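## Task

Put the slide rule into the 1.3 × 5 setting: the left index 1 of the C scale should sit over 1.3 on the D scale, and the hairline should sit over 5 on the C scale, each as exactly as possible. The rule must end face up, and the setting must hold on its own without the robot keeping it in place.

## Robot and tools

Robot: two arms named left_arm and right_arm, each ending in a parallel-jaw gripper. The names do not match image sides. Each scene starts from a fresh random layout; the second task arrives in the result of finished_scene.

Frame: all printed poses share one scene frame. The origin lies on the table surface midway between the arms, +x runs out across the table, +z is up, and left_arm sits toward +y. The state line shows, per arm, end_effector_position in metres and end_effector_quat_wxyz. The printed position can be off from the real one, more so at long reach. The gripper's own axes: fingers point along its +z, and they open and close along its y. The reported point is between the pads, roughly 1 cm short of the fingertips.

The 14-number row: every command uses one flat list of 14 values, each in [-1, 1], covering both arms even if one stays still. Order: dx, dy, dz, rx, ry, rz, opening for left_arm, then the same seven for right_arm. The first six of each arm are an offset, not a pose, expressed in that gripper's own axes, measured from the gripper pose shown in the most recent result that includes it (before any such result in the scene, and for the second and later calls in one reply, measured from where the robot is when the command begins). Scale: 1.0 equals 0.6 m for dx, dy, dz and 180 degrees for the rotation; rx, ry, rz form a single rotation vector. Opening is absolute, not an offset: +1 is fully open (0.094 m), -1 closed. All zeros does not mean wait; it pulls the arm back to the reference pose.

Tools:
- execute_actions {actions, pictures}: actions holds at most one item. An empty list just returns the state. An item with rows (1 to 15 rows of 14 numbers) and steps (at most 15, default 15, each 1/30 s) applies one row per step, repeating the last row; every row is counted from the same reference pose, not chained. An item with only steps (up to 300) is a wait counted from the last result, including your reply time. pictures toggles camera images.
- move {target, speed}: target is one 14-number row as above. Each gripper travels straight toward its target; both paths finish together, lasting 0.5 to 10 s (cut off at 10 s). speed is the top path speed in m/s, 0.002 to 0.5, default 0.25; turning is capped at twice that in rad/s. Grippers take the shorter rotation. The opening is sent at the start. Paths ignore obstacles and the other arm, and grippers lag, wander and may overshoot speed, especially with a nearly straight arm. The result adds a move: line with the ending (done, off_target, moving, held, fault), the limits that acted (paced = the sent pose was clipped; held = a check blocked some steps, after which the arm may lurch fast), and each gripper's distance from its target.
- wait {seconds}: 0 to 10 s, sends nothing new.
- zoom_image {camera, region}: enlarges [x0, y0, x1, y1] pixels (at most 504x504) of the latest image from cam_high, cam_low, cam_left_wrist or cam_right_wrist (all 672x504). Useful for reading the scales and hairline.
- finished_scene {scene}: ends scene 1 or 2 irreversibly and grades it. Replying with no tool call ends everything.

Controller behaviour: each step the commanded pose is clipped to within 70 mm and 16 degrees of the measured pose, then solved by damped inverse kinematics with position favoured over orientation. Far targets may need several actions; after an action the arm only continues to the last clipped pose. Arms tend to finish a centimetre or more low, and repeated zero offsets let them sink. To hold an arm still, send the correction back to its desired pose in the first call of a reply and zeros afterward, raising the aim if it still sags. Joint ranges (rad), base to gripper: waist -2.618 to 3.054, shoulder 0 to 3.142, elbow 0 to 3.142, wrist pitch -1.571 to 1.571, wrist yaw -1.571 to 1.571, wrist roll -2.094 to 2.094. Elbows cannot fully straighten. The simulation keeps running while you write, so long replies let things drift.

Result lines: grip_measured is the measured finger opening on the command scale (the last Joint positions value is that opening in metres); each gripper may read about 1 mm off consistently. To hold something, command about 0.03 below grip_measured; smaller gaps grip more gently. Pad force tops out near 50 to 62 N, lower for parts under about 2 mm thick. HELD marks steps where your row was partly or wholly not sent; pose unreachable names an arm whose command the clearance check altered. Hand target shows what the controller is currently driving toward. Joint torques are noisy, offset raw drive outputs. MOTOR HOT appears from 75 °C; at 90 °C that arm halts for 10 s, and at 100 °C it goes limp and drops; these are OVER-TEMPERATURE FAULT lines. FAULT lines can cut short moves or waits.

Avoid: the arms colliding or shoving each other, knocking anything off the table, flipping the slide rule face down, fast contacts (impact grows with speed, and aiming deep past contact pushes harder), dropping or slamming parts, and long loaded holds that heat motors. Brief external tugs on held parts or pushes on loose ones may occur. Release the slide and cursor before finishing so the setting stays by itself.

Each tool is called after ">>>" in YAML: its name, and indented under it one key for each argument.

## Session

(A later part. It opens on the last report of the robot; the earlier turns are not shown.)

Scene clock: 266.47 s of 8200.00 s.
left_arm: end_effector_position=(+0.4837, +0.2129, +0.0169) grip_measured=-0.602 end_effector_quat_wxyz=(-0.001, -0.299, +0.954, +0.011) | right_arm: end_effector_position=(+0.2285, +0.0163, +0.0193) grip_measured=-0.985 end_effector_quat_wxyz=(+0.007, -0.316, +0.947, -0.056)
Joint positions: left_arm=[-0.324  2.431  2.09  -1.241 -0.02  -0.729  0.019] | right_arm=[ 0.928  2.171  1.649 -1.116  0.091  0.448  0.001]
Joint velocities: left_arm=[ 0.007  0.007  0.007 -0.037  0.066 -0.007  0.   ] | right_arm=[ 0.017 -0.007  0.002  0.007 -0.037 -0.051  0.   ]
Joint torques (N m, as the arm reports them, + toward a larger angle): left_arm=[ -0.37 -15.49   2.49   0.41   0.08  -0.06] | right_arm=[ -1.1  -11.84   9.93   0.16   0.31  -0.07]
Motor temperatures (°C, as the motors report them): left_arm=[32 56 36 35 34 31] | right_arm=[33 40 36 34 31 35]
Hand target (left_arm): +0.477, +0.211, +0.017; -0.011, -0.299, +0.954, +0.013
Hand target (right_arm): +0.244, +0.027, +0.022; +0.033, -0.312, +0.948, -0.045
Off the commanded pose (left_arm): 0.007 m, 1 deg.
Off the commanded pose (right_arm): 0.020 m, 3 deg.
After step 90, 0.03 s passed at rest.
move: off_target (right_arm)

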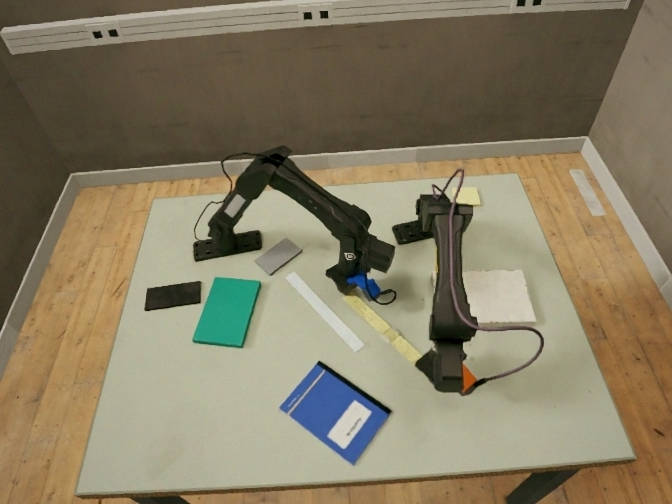

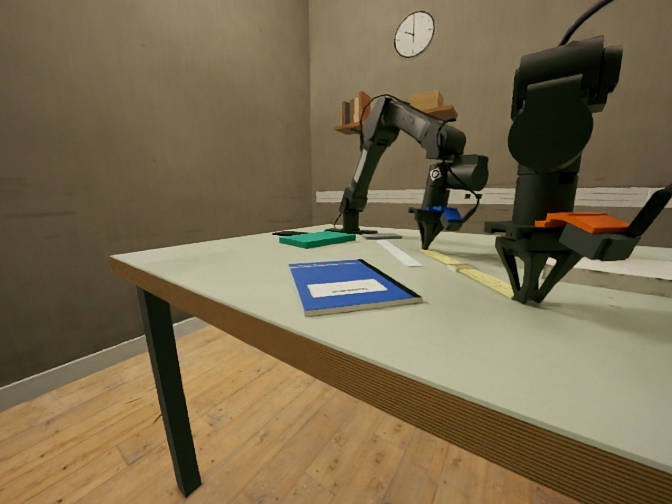

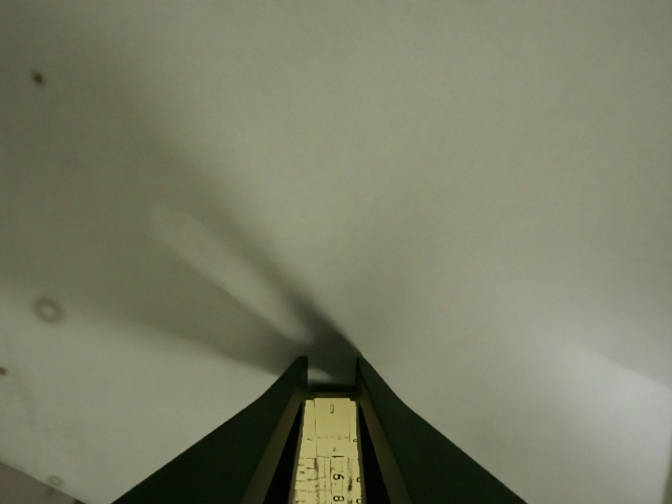

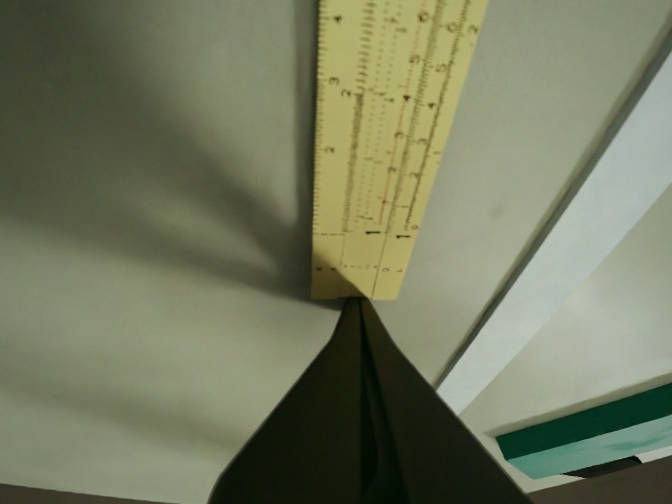

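>>> zoom_image:
  camera: "cam_right_wrist"
  region: [290, 200, 430, 340]

>>> zoom_image:
  camera: "cam_left_wrist"
  region: [270, 340, 410, 504]

Region (290, 200, 430, 340) of cam_right_wrist's 672x504 image, scaled by 3.600, with more detail than that image has.

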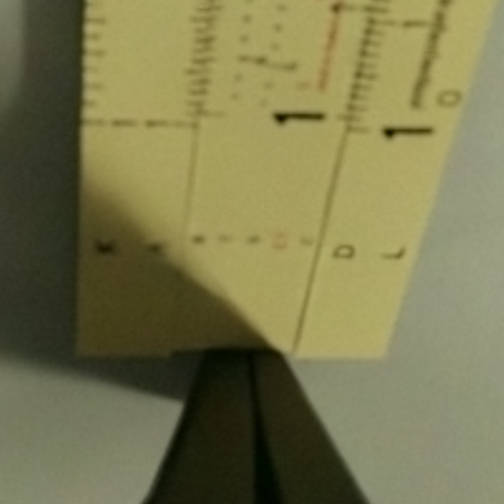

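Region (270, 340, 410, 504) of cam_left_wrist's 672x504 image, scaled by 3.073, with more detail than that image has; it fills the left 430 columns of this view, and the rest is white.

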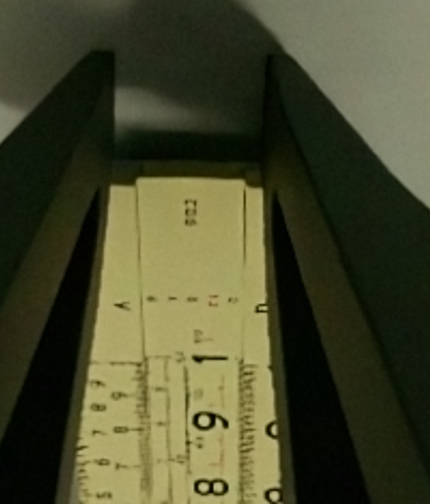

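>>> move:
  target: [0,0,0,0,0,0,-0.6,0.006,0,-0.014,0,-0.01,0,-1]
  speed: 0.01

Scene clock: 274.73 s of 8200.00 s.
left_arm: end_effector_position=(+0.4839, +0.2130, +0.0169) grip_measured=-0.602 end_effector_quat_wxyz=(-0.001, -0.299, +0.954, +0.011) | right_arm: end_effector_position=(+0.2251, +0.0133, +0.0228) grip_measured=-0.985 end_effector_quat_wxyz=(+0.008, -0.318, +0.946, -0.056)
Joint positions: left_arm=[-0.324  2.431  2.09  -1.24  -0.02  -0.729  0.019] | right_arm=[ 0.933  2.149  1.629 -1.117  0.092  0.448  0.001]
Joint velocities: left_arm=[-0.002  0.002 -0.027  0.007  0.051 -0.066  0.   ] | right_arm=[-0.002 -0.002 -0.002 -0.007  0.022 -0.051  0.   ]
Joint torques (N m, as the arm reports them, + toward a larger angle): left_arm=[  0.07 -14.76   3.99   0.54   0.02   0.  ] | right_arm=[  0.69 -14.89   5.13  -0.07   0.22   0.09]
Motor temperatures (°C, as the motors report them): left_arm=[32 56 35 35 34 31] | right_arm=[33 40 36 34 31 35]
Hand target (left_arm): +0.484, +0.213, +0.017; -0.001, -0.299, +0.954, +0.011
Hand target (right_arm): +0.225, +0.015, +0.028; +0.022, -0.317, +0.947, -0.051
Off the commanded pose (left_arm): 0.000 m, 0 deg.
Off the commanded pose (right_arm): 0.005 m, 2 deg.
After step 90, 3.43 s passed at rest.
move: done

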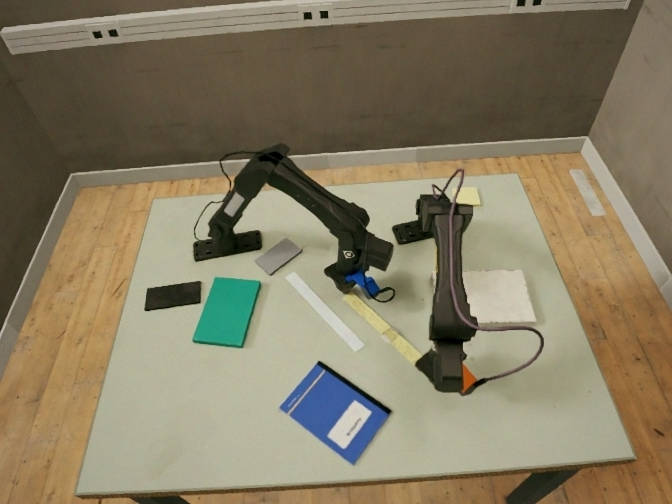

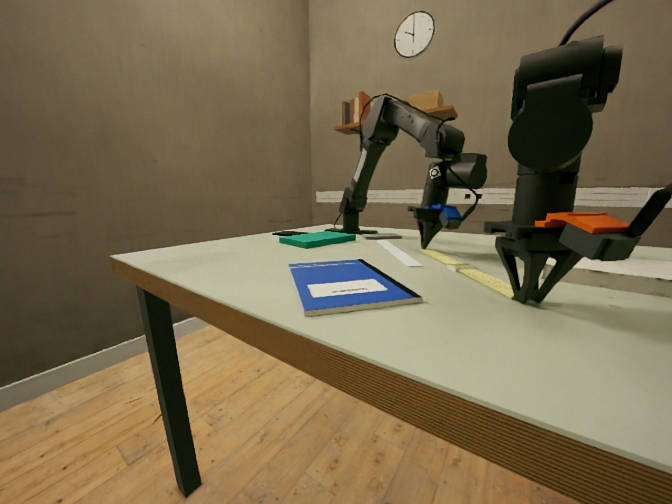

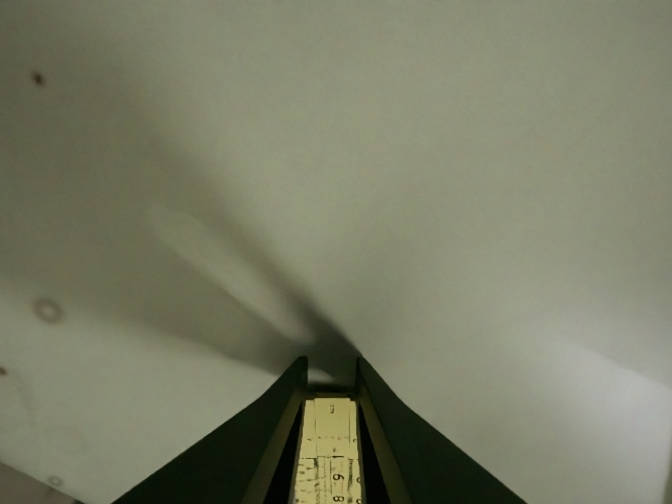

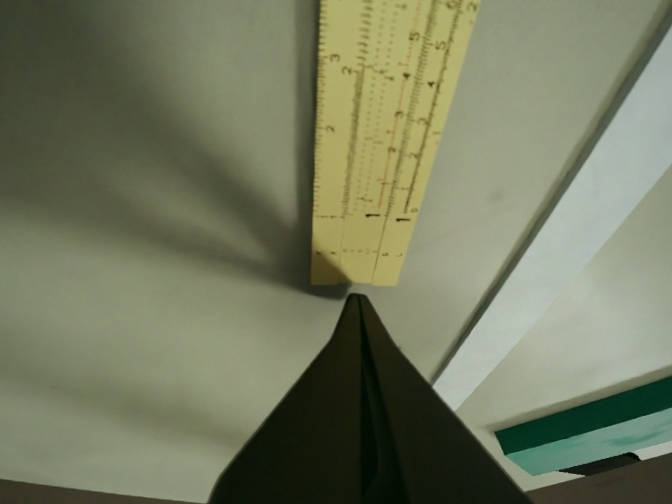

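>>> move:
  target: [0.008,0,0,0,0,0,-0.6,-0.045,0.002,-0.002,0,-0.015,0,-1]
  speed: 0.015

Scene clock: 278.23 s of 8200.00 s.
left_arm: end_effector_position=(+0.4855, +0.2134, +0.0163) grip_measured=-0.602 end_effector_quat_wxyz=(+0.005, -0.300, +0.954, +0.011) | right_arm: end_effector_position=(+0.2296, +0.0184, +0.0195) grip_measured=-0.985 end_effector_quat_wxyz=(+0.003, -0.323, +0.944, -0.061)
Joint positions: left_arm=[-0.324  2.426  2.079 -1.223 -0.023 -0.729  0.019] | right_arm=[ 0.929  2.192  1.683 -1.141  0.093  0.434  0.001]
Joint velocities: left_arm=[-0.022 -0.022 -0.007 -0.051  0.037 -0.007 -0.001] | right_arm=[-0.002 -0.012 -0.002  0.051  0.007  0.022  0.   ]
Joint torques (N m, as the arm reports them, + toward a larger angle): left_arm=[ -0.59 -15.55   2.57   0.55   0.05  -0.09] | right_arm=[ -0.99 -12.35  10.04   0.05   0.27  -0.04]
Motor temperatures (°C, as the motors report them): left_arm=[32 56 35 35 34 31] | right_arm=[33 40 36 34 31 35]
Hand target (left_arm): +0.480, +0.210, +0.017; -0.001, -0.299, +0.954, +0.012
Hand target (right_arm): +0.246, +0.030, +0.024; +0.031, -0.319, +0.946, -0.049
Off the commanded pose (left_arm): 0.006 m, 1 deg.
Off the commanded pose (right_arm): 0.021 m, 3 deg.
move: off_target (right_arm)

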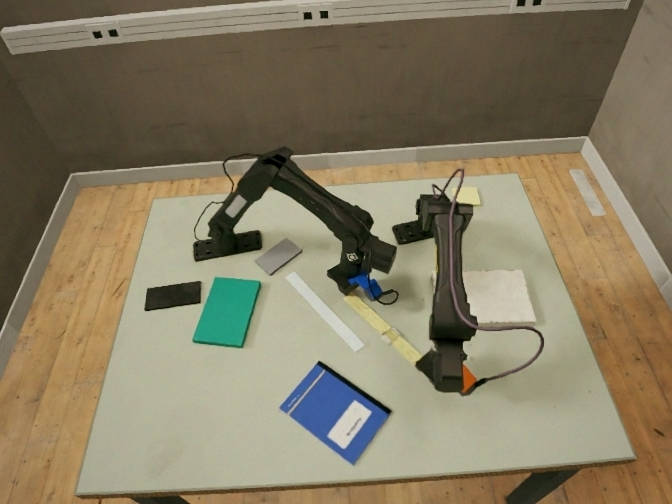

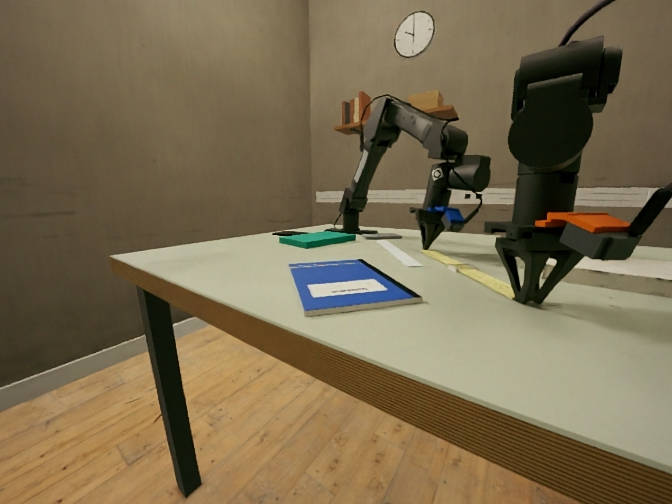

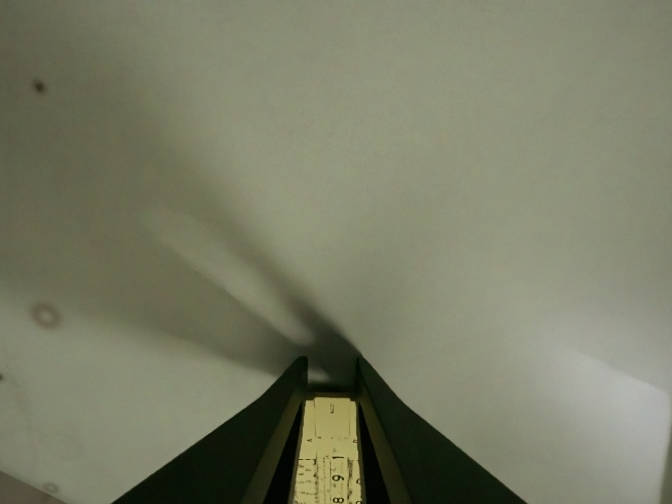

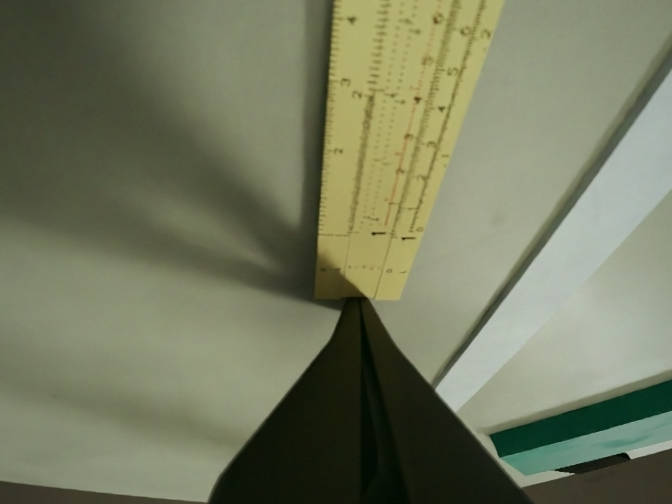

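>>> move:
  target: [0,0,0,0,0,0,-0.6,0.005,0,-0.013,0,-0.01,0.012,-1]
  speed: 0.01

>>> move:
  target: [0.008,0,0,0,0,0,-0.6,-0.04,0.002,-0.012,0,-0.01,0,-1]
  speed: 0.015

Scene clock: 287.03 s of 8200.00 s.
left_arm: end_effector_position=(+0.4854, +0.2135, +0.0162) grip_measured=-0.602 end_effector_quat_wxyz=(+0.005, -0.300, +0.954, +0.011) | right_arm: end_effector_position=(+0.2276, +0.0144, +0.0223) grip_measured=-0.985 end_effector_quat_wxyz=(+0.004, -0.306, +0.950, -0.062)
Joint positions: left_arm=[-0.324  2.426  2.078 -1.223 -0.024 -0.729  0.019] | right_arm=[ 0.929  2.173  1.664 -1.143  0.094  0.47   0.001]
Joint velocities: left_arm=[-0.002 -0.007  0.012 -0.022 -0.007 -0.007  0.   ] | right_arm=[ 0.002  0.007  0.002 -0.022 -0.022 -0.007 -0.   ]
Joint torques (N m, as the arm reports them, + toward a larger angle): left_arm=[ -0.01 -14.59   3.88   0.56   0.01  -0.01] | right_arm=[  1.16 -15.17   5.37  -0.06   0.15   0.1 ]
Motor temperatures (°C, as the motors report them): left_arm=[32 56 35 35 34 31] | right_arm=[33 41 36 34 31 35]
Hand target (left_arm): +0.485, +0.213, +0.016; +0.004, -0.300, +0.954, +0.011
Hand target (right_arm): +0.227, +0.018, +0.027; +0.019, -0.306, +0.950, -0.056
Off the commanded pose (left_arm): 0.000 m, 0 deg.
Off the commanded pose (right_arm): 0.006 m, 2 deg.
After step 90, 3.10 s passed at rest.
move: done

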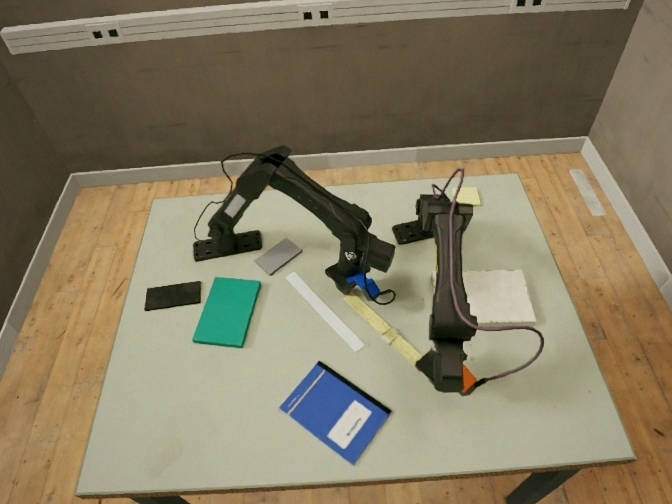

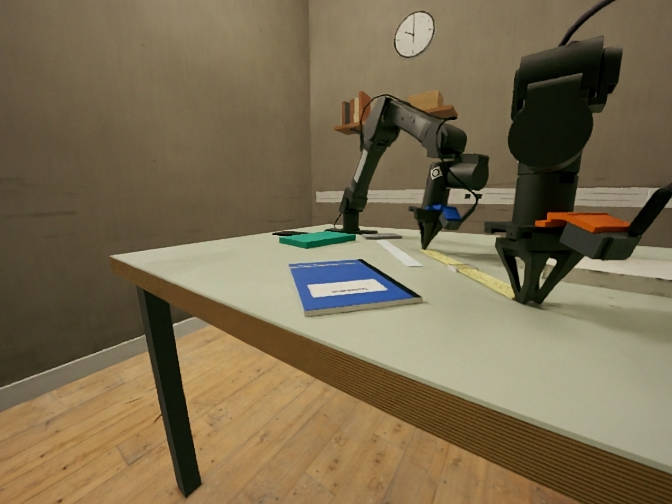

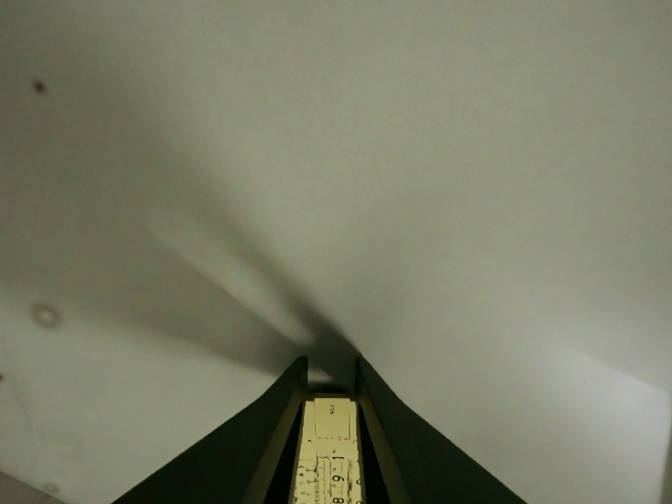

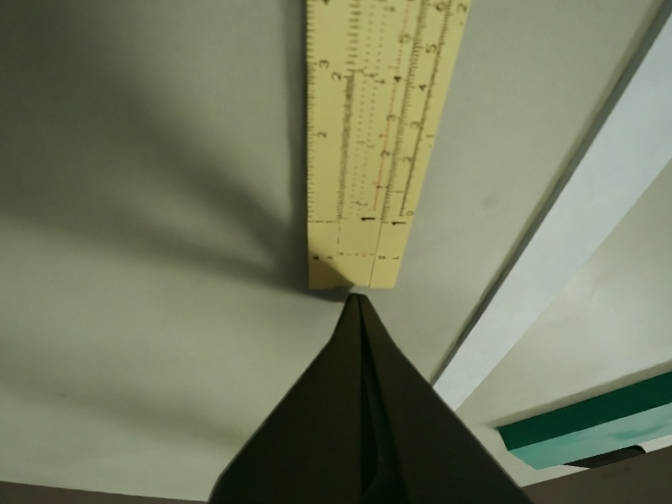

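Scene clock: 288.93 s of 8200.00 s.
left_arm: end_effector_position=(+0.4856, +0.2135, +0.0162) grip_measured=-0.602 end_effector_quat_wxyz=(+0.007, -0.300, +0.954, +0.010) | right_arm: end_effector_position=(+0.2336, +0.0214, +0.0231) grip_measured=-0.985 end_effector_quat_wxyz=(-0.001, -0.309, +0.949, -0.066)
Joint positions: left_arm=[-0.324  2.42   2.067 -1.213 -0.024 -0.729  0.019] | right_arm=[ 0.924  2.22   1.743 -1.188  0.094  0.458  0.001]
Joint velocities: left_arm=[-0.027 -0.002 -0.017  0.007  0.051 -0.022  0.   ] | right_arm=[ 0.012 -0.002  0.007 -0.022 -0.022  0.007  0.001]
Joint torques (N m, as the arm reports them, + toward a larger angle): left_arm=[ -0.58 -15.51   2.55   0.59   0.01  -0.1 ] | right_arm=[ -0.69 -12.88  10.05  -0.1    0.24  -0.06]
Motor temperatures (°C, as the motors report them): left_arm=[32 56 35 35 34 31] | right_arm=[33 41 36 34 31 35]
Hand target (left_arm): +0.482, +0.211, +0.016; +0.005, -0.300, +0.954, +0.011
Hand target (right_arm): +0.246, +0.029, +0.029; +0.020, -0.307, +0.950, -0.057
Off the commanded pose (left_arm): 0.005 m, 0 deg.
Off the commanded pose (right_arm): 0.016 m, 3 deg.
move: off_target (right_arm)

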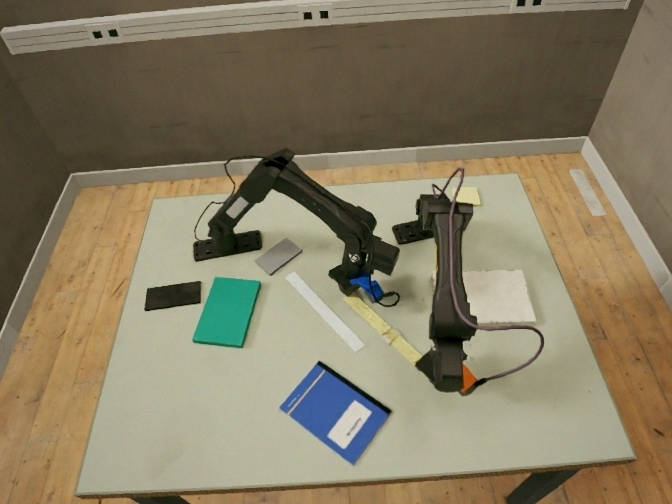

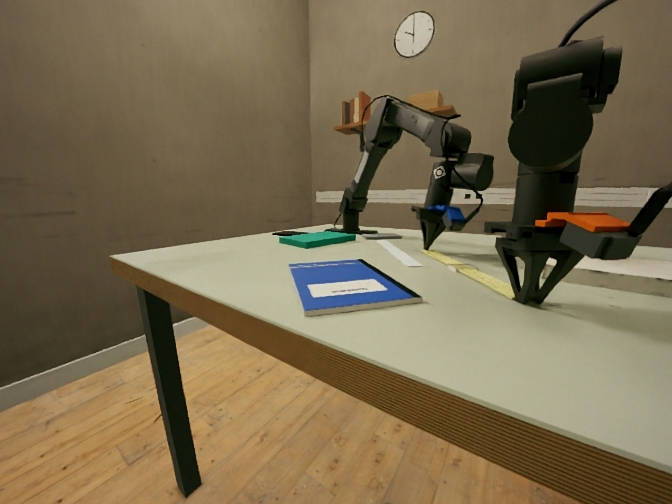

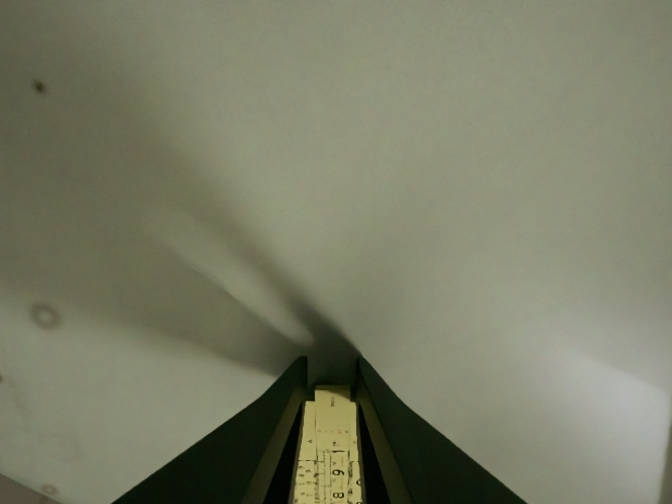

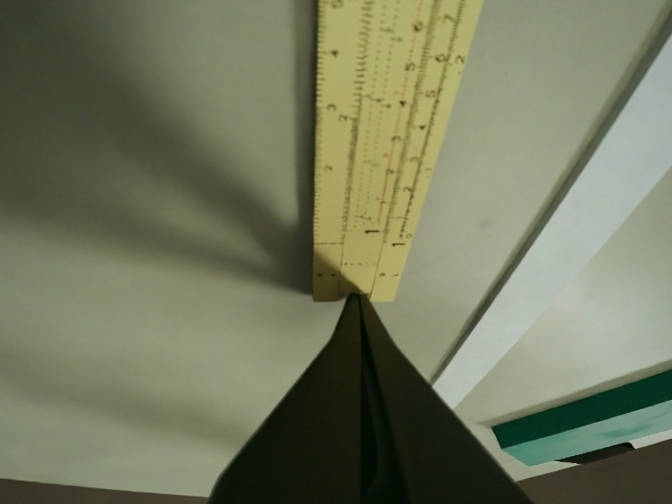

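>>> execute_actions:
  actions: []

Scene clock: 298.03 s of 8200.00 s.
left_arm: end_effector_position=(+0.4856, +0.2135, +0.0162) grip_measured=-0.602 end_effector_quat_wxyz=(+0.007, -0.300, +0.954, +0.010) | right_arm: end_effector_position=(+0.2336, +0.0212, +0.0230) grip_measured=-0.985 end_effector_quat_wxyz=(-0.001, -0.309, +0.949, -0.066)
Joint positions: left_arm=[-0.324  2.42   2.067 -1.213 -0.024 -0.729  0.019] | right_arm=[ 0.924  2.221  1.743 -1.188  0.094  0.458  0.001]
Joint velocities: left_arm=[ 0.007  0.007  0.012 -0.022 -0.081  0.007 -0.   ] | right_arm=[ 0.002 -0.002 -0.007 -0.051 -0.022 -0.081 -0.   ]
Joint torques (N m, as the arm reports them, + toward a larger angle): left_arm=[ -0.58 -15.51   2.5    0.62  -0.01  -0.08] | right_arm=[ -0.66 -12.82  10.19  -0.13   0.3   -0.08]
Motor temperatures (°C, as the motors report them): left_arm=[32 56 35 35 34 31] | right_arm=[33 41 37 34 31 35]
Hand target (left_arm): +0.482, +0.211, +0.016; +0.005, -0.300, +0.954, +0.011
Hand target (right_arm): +0.246, +0.029, +0.029; +0.019, -0.307, +0.950, -0.057
Off the commanded pose (left_arm): 0.005 m, 0 deg.
Off the commanded pose (right_arm): 0.016 m, 3 deg.
Steps of this call (steps 1 to 90: nothing new was sent; then 6.10 s passed at rest). Readings (end_effector_position):
1: left_arm (+0.4856, +0.2135, +0.0162) | right_arm (+0.2336, +0.0213, +0.0230)
2: left_arm (+0.4856, +0.2135, +0.0162) | right_arm (+0.2336, +0.0213, +0.0230)
4: left_arm (+0.4856, +0.2135, +0.0162) | right_arm (+0.2336, +0.0212, +0.0230)
8: left_arm (+0.4856, +0.2135, +0.0162) | right_arm (+0.2336, +0.0212, +0.0230)
90: the state above

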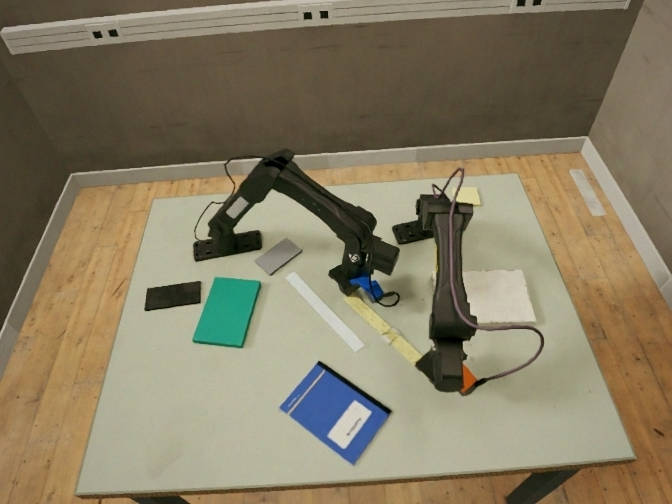

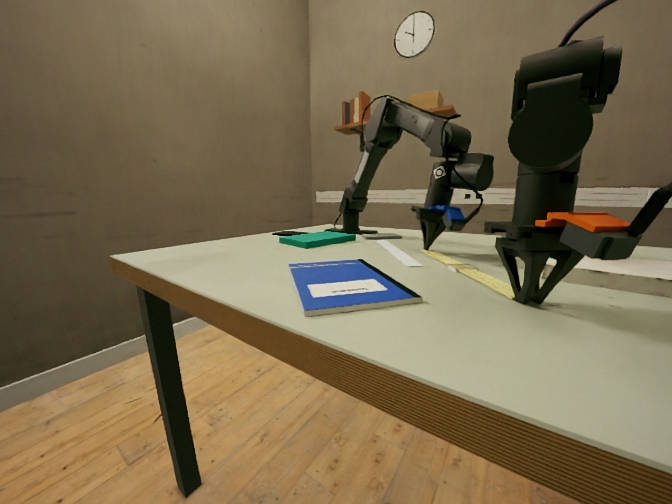

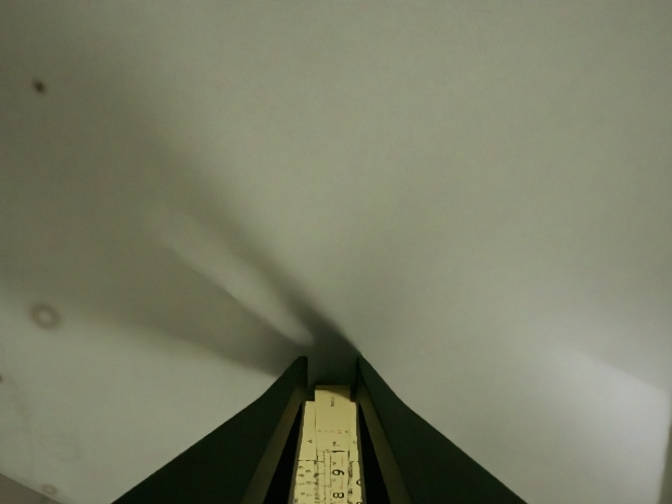

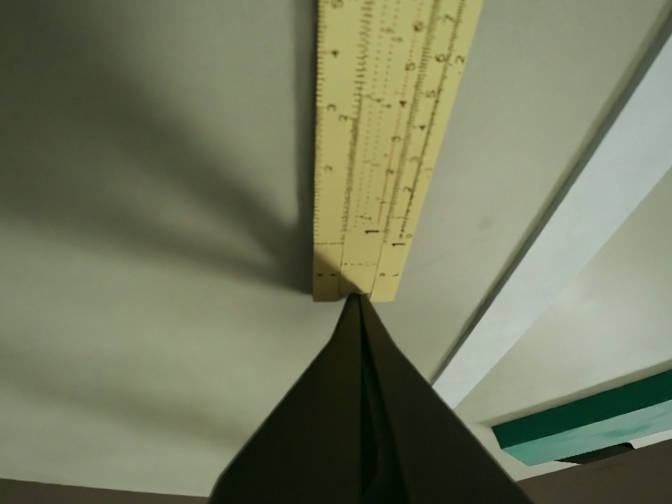

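>>> move:
  target: [0.008,0,0,0,0,0,-0.6,-0.045,0.002,-0.008,0,-0.012,0,-1]
  speed: 0.015

>>> zoom_image:
  camera: "cam_right_wrist"
  region: [280,130,440,330]

Scene clock: 302.60 s of 8200.00 s.
left_arm: end_effector_position=(+0.4864, +0.2134, +0.0161) grip_measured=-0.602 end_effector_quat_wxyz=(+0.011, -0.300, +0.954, +0.008) | right_arm: end_effector_position=(+0.2408, +0.0291, +0.0213) grip_measured=-0.985 end_effector_quat_wxyz=(-0.006, -0.312, +0.947, -0.070)
Joint positions: left_arm=[-0.324  2.414  2.056 -1.2   -0.024 -0.73   0.019] | right_arm=[ 0.917  2.278  1.831 -1.231  0.093  0.445  0.001]
Joint velocities: left_arm=[ 0.012 -0.002 -0.012  0.007  0.007 -0.007 -0.   ] | right_arm=[-0.002  0.007  0.002  0.007 -0.081 -0.066  0.   ]
Joint torques (N m, as the arm reports them, + toward a larger angle): left_arm=[ -0.69 -15.44   2.54   0.62  -0.02  -0.11] | right_arm=[ -0.84 -13.24  10.02  -0.12   0.23   0.  ]
Motor temperatures (°C, as the motors report them): left_arm=[32 56 35 35 34 31] | right_arm=[33 41 37 34 31 35]
Hand target (left_arm): +0.482, +0.211, +0.016; +0.007, -0.300, +0.954, +0.010
Hand target (right_arm): +0.254, +0.038, +0.027; +0.017, -0.310, +0.948, -0.061
Off the commanded pose (left_arm): 0.005 m, 0 deg.
Off the commanded pose (right_arm): 0.017 m, 3 deg.
move: off_target (right_arm)

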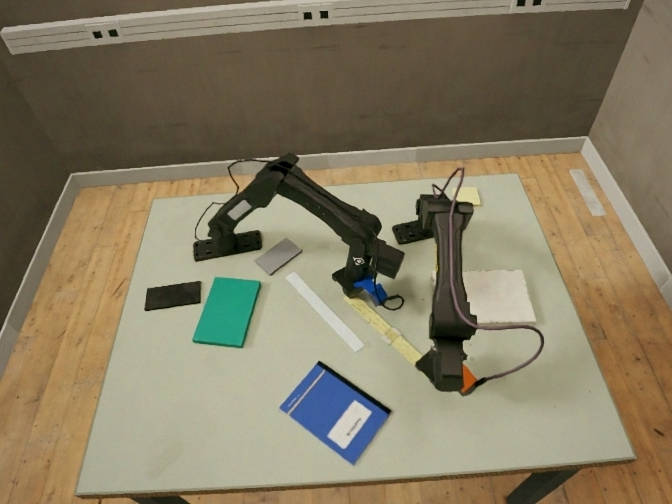

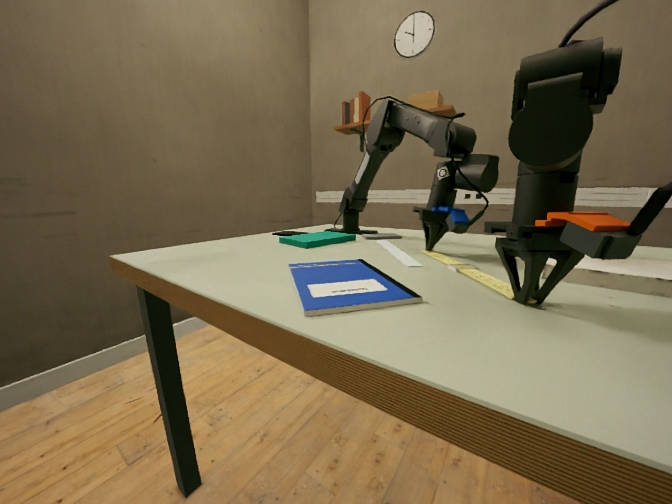

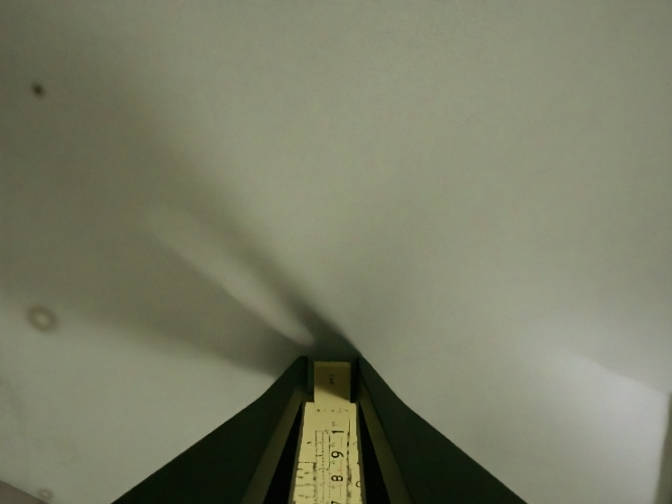

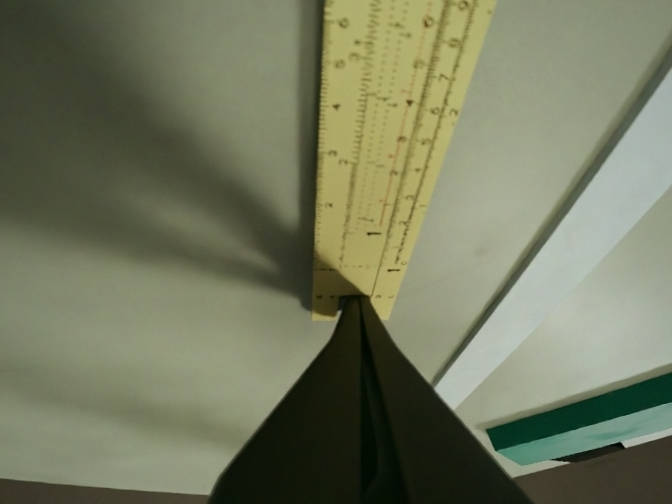

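Region (280, 130, 440, 330) of cam_right_wrist's 672x504 image, scaled by 2.520, with more detail than that image has; it fills the left 403 columns of this view, and the rest is white.

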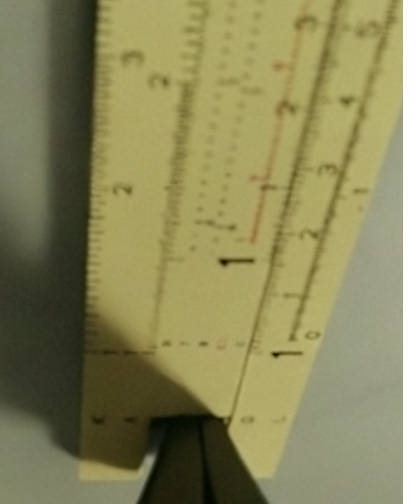

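>>> move:
  target: [0.008,0,0,0,0,0,-0.6,-0.043,0.002,-0.006,0,-0.008,0,-1]
  speed: 0.015

>>> zoom_image:
  camera: "cam_right_wrist"
  region: [280,130,440,330]

Scene clock: 308.03 s of 8200.00 s.
left_arm: end_effector_position=(+0.4867, +0.2134, +0.0161) grip_measured=-0.602 end_effector_quat_wxyz=(+0.014, -0.300, +0.954, +0.007) | right_arm: end_effector_position=(+0.2473, +0.0346, +0.0206) grip_measured=-0.985 end_effector_quat_wxyz=(-0.018, -0.315, +0.946, -0.080)
Joint positions: left_arm=[-0.324  2.409  2.046 -1.189 -0.024 -0.731  0.019] | right_arm=[ 0.91   2.345  1.94  -1.301  0.093  0.433  0.001]
Joint velocities: left_arm=[-0.002 -0.012 -0.007  0.022 -0.007  0.007 -0.   ] | right_arm=[ 0.007  0.007 -0.022  0.022 -0.037 -0.007 -0.   ]
Joint torques (N m, as the arm reports them, + toward a larger angle): left_arm=[ -0.73 -15.42   2.6    0.64  -0.04  -0.08] | right_arm=[ -0.84 -13.5    9.8   -0.05   0.24  -0.05]
Motor temperatures (°C, as the motors report them): left_arm=[32 57 35 35 34 31] | right_arm=[33 41 37 34 31 35]
Hand target (left_arm): +0.483, +0.211, +0.016; +0.011, -0.300, +0.954, +0.008
Hand target (right_arm): +0.261, +0.045, +0.024; +0.006, -0.313, +0.947, -0.067
Off the commanded pose (left_arm): 0.005 m, 0 deg.
Off the commanded pose (right_arm): 0.018 m, 3 deg.
After step 90, 0.47 s passed at rest.
move: off_target (right_arm)

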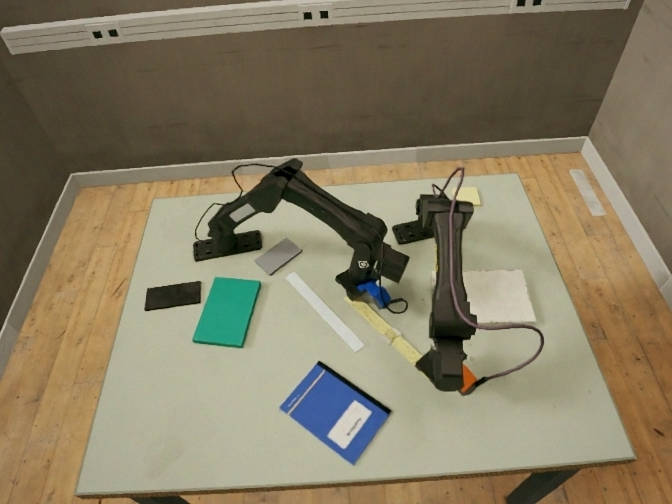

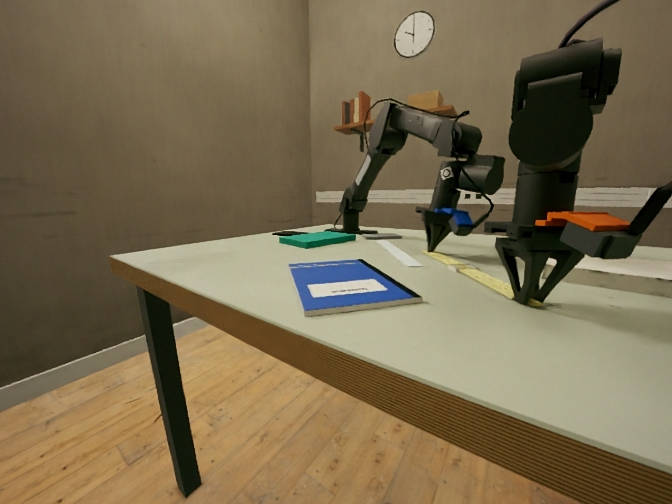

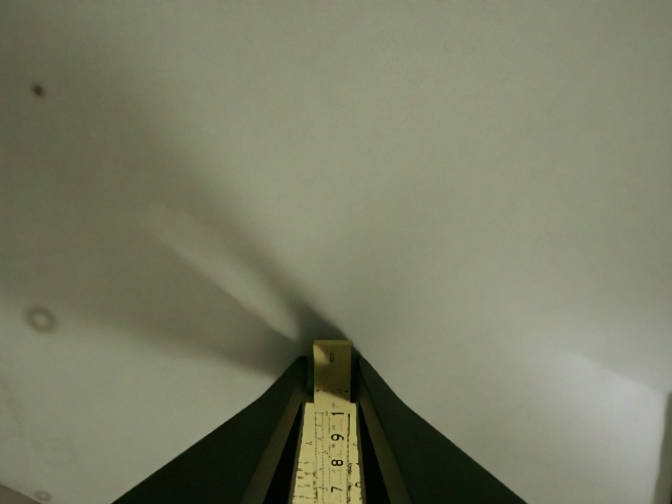

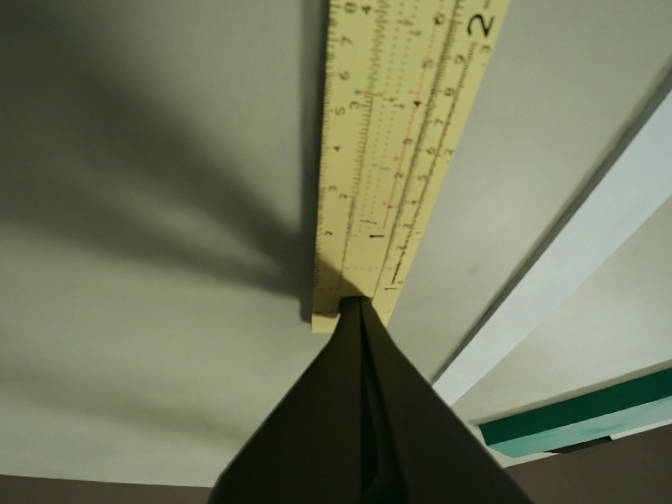

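Region (280, 130, 440, 330) of cam_right_wrist's 672x504 image, scaled by 2.520, with more detail than that image has; it fills the left 403 columns of this view, and the rest is white.

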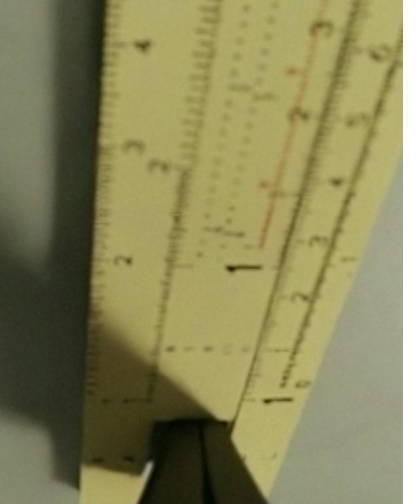

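>>> move:
  target: [0.008,0,0,0,0,0,-0.6,-0.033,0.002,-0.003,0,0,0,-1]
  speed: 0.01

>>> zoom_image:
  camera: "cam_right_wrist"
  region: [320,170,440,300]

Scene clock: 314.37 s of 8200.00 s.
left_arm: end_effector_position=(+0.4868, +0.2135, +0.0161) grip_measured=-0.602 end_effector_quat_wxyz=(+0.016, -0.301, +0.953, +0.006) | right_arm: end_effector_position=(+0.2493, +0.0361, +0.0206) grip_measured=-0.985 end_effector_quat_wxyz=(-0.039, -0.317, +0.943, -0.096)
Joint positions: left_arm=[-0.324  2.403  2.036 -1.18  -0.024 -0.732  0.019] | right_arm=[ 0.905  2.419  2.063 -1.402  0.088  0.424  0.001]
Joint velocities: left_arm=[-0.007 -0.002 -0.012  0.007  0.037  0.022 -0.001] | right_arm=[-0.002 -0.002  0.012 -0.022  0.007 -0.007 -0.   ]
Joint torques (N m, as the arm reports them, + toward a larger angle): left_arm=[ -0.53 -15.36   2.6    0.65   0.01  -0.08] | right_arm=[ -0.9  -13.95   9.77  -0.09   0.15  -0.09]
Motor temperatures (°C, as the motors report them): left_arm=[32 57 35 35 34 31] | right_arm=[33 41 37 34 31 35]
Hand target (left_arm): +0.483, +0.211, +0.016; +0.013, -0.300, +0.954, +0.007
Hand target (right_arm): +0.262, +0.047, +0.021; -0.018, -0.315, +0.946, -0.080
Off the commanded pose (left_arm): 0.005 m, 0 deg.
Off the commanded pose (right_arm): 0.017 m, 3 deg.
After step 90, 1.13 s passed at rest.
move: off_target (right_arm)

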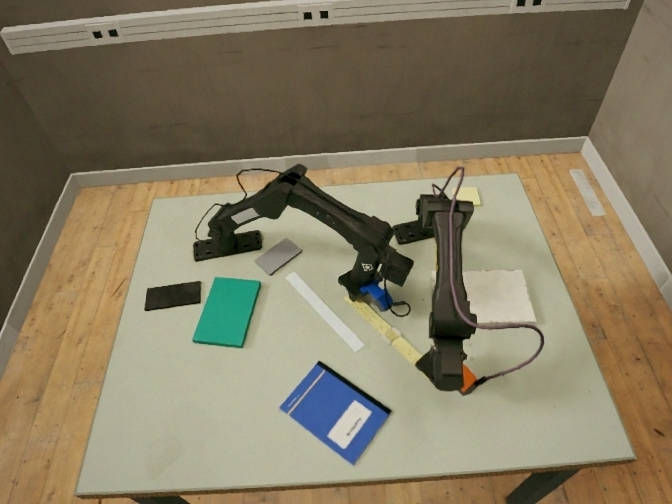

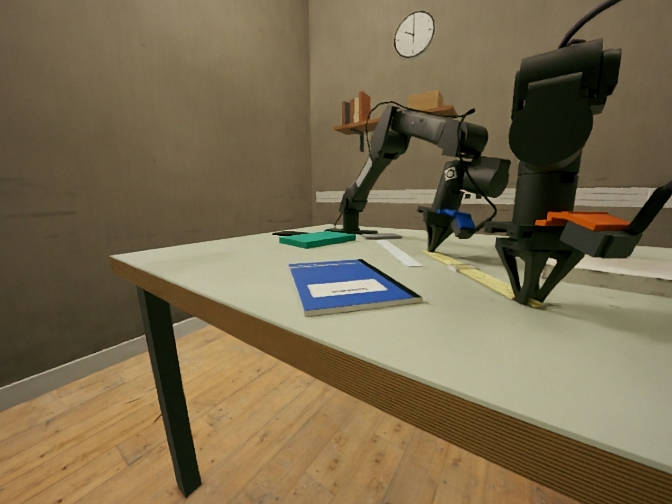

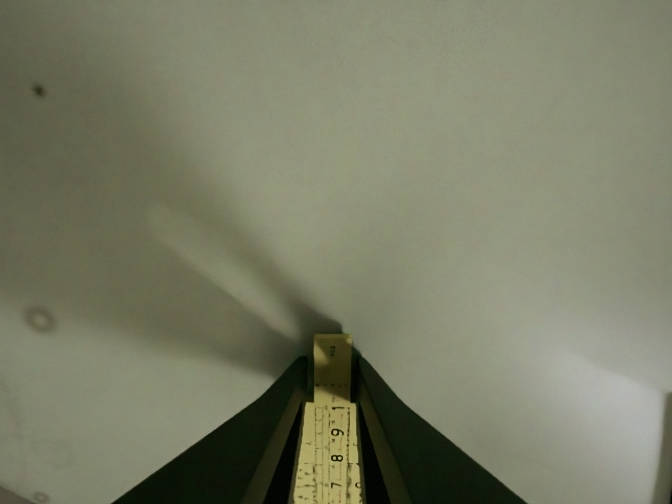

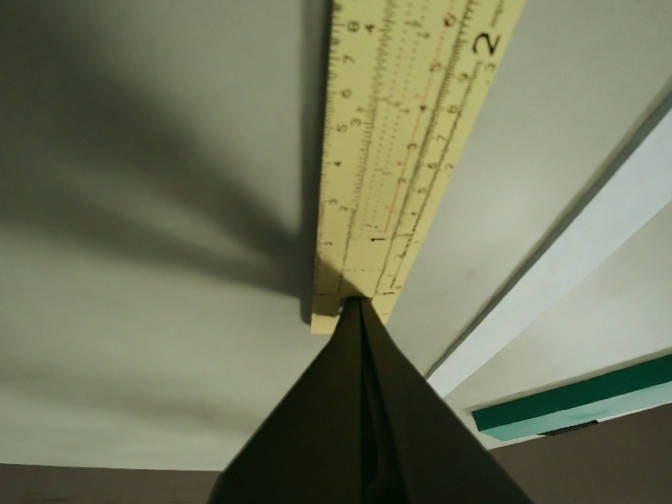

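Region (320, 170, 440, 300) of cam_right_wrist's 672x504 image, scaled by 3.877, with more detail than that image has; it fills the left 465 columns of this view, and the rest is white.

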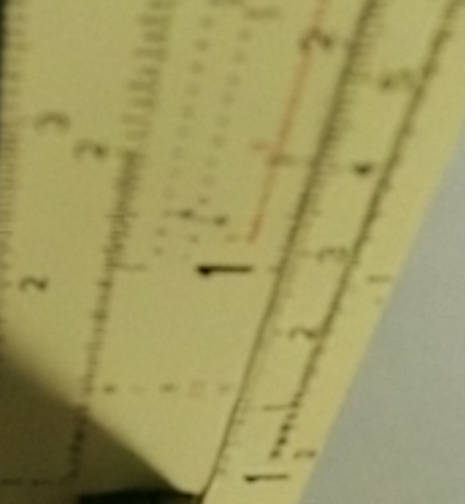

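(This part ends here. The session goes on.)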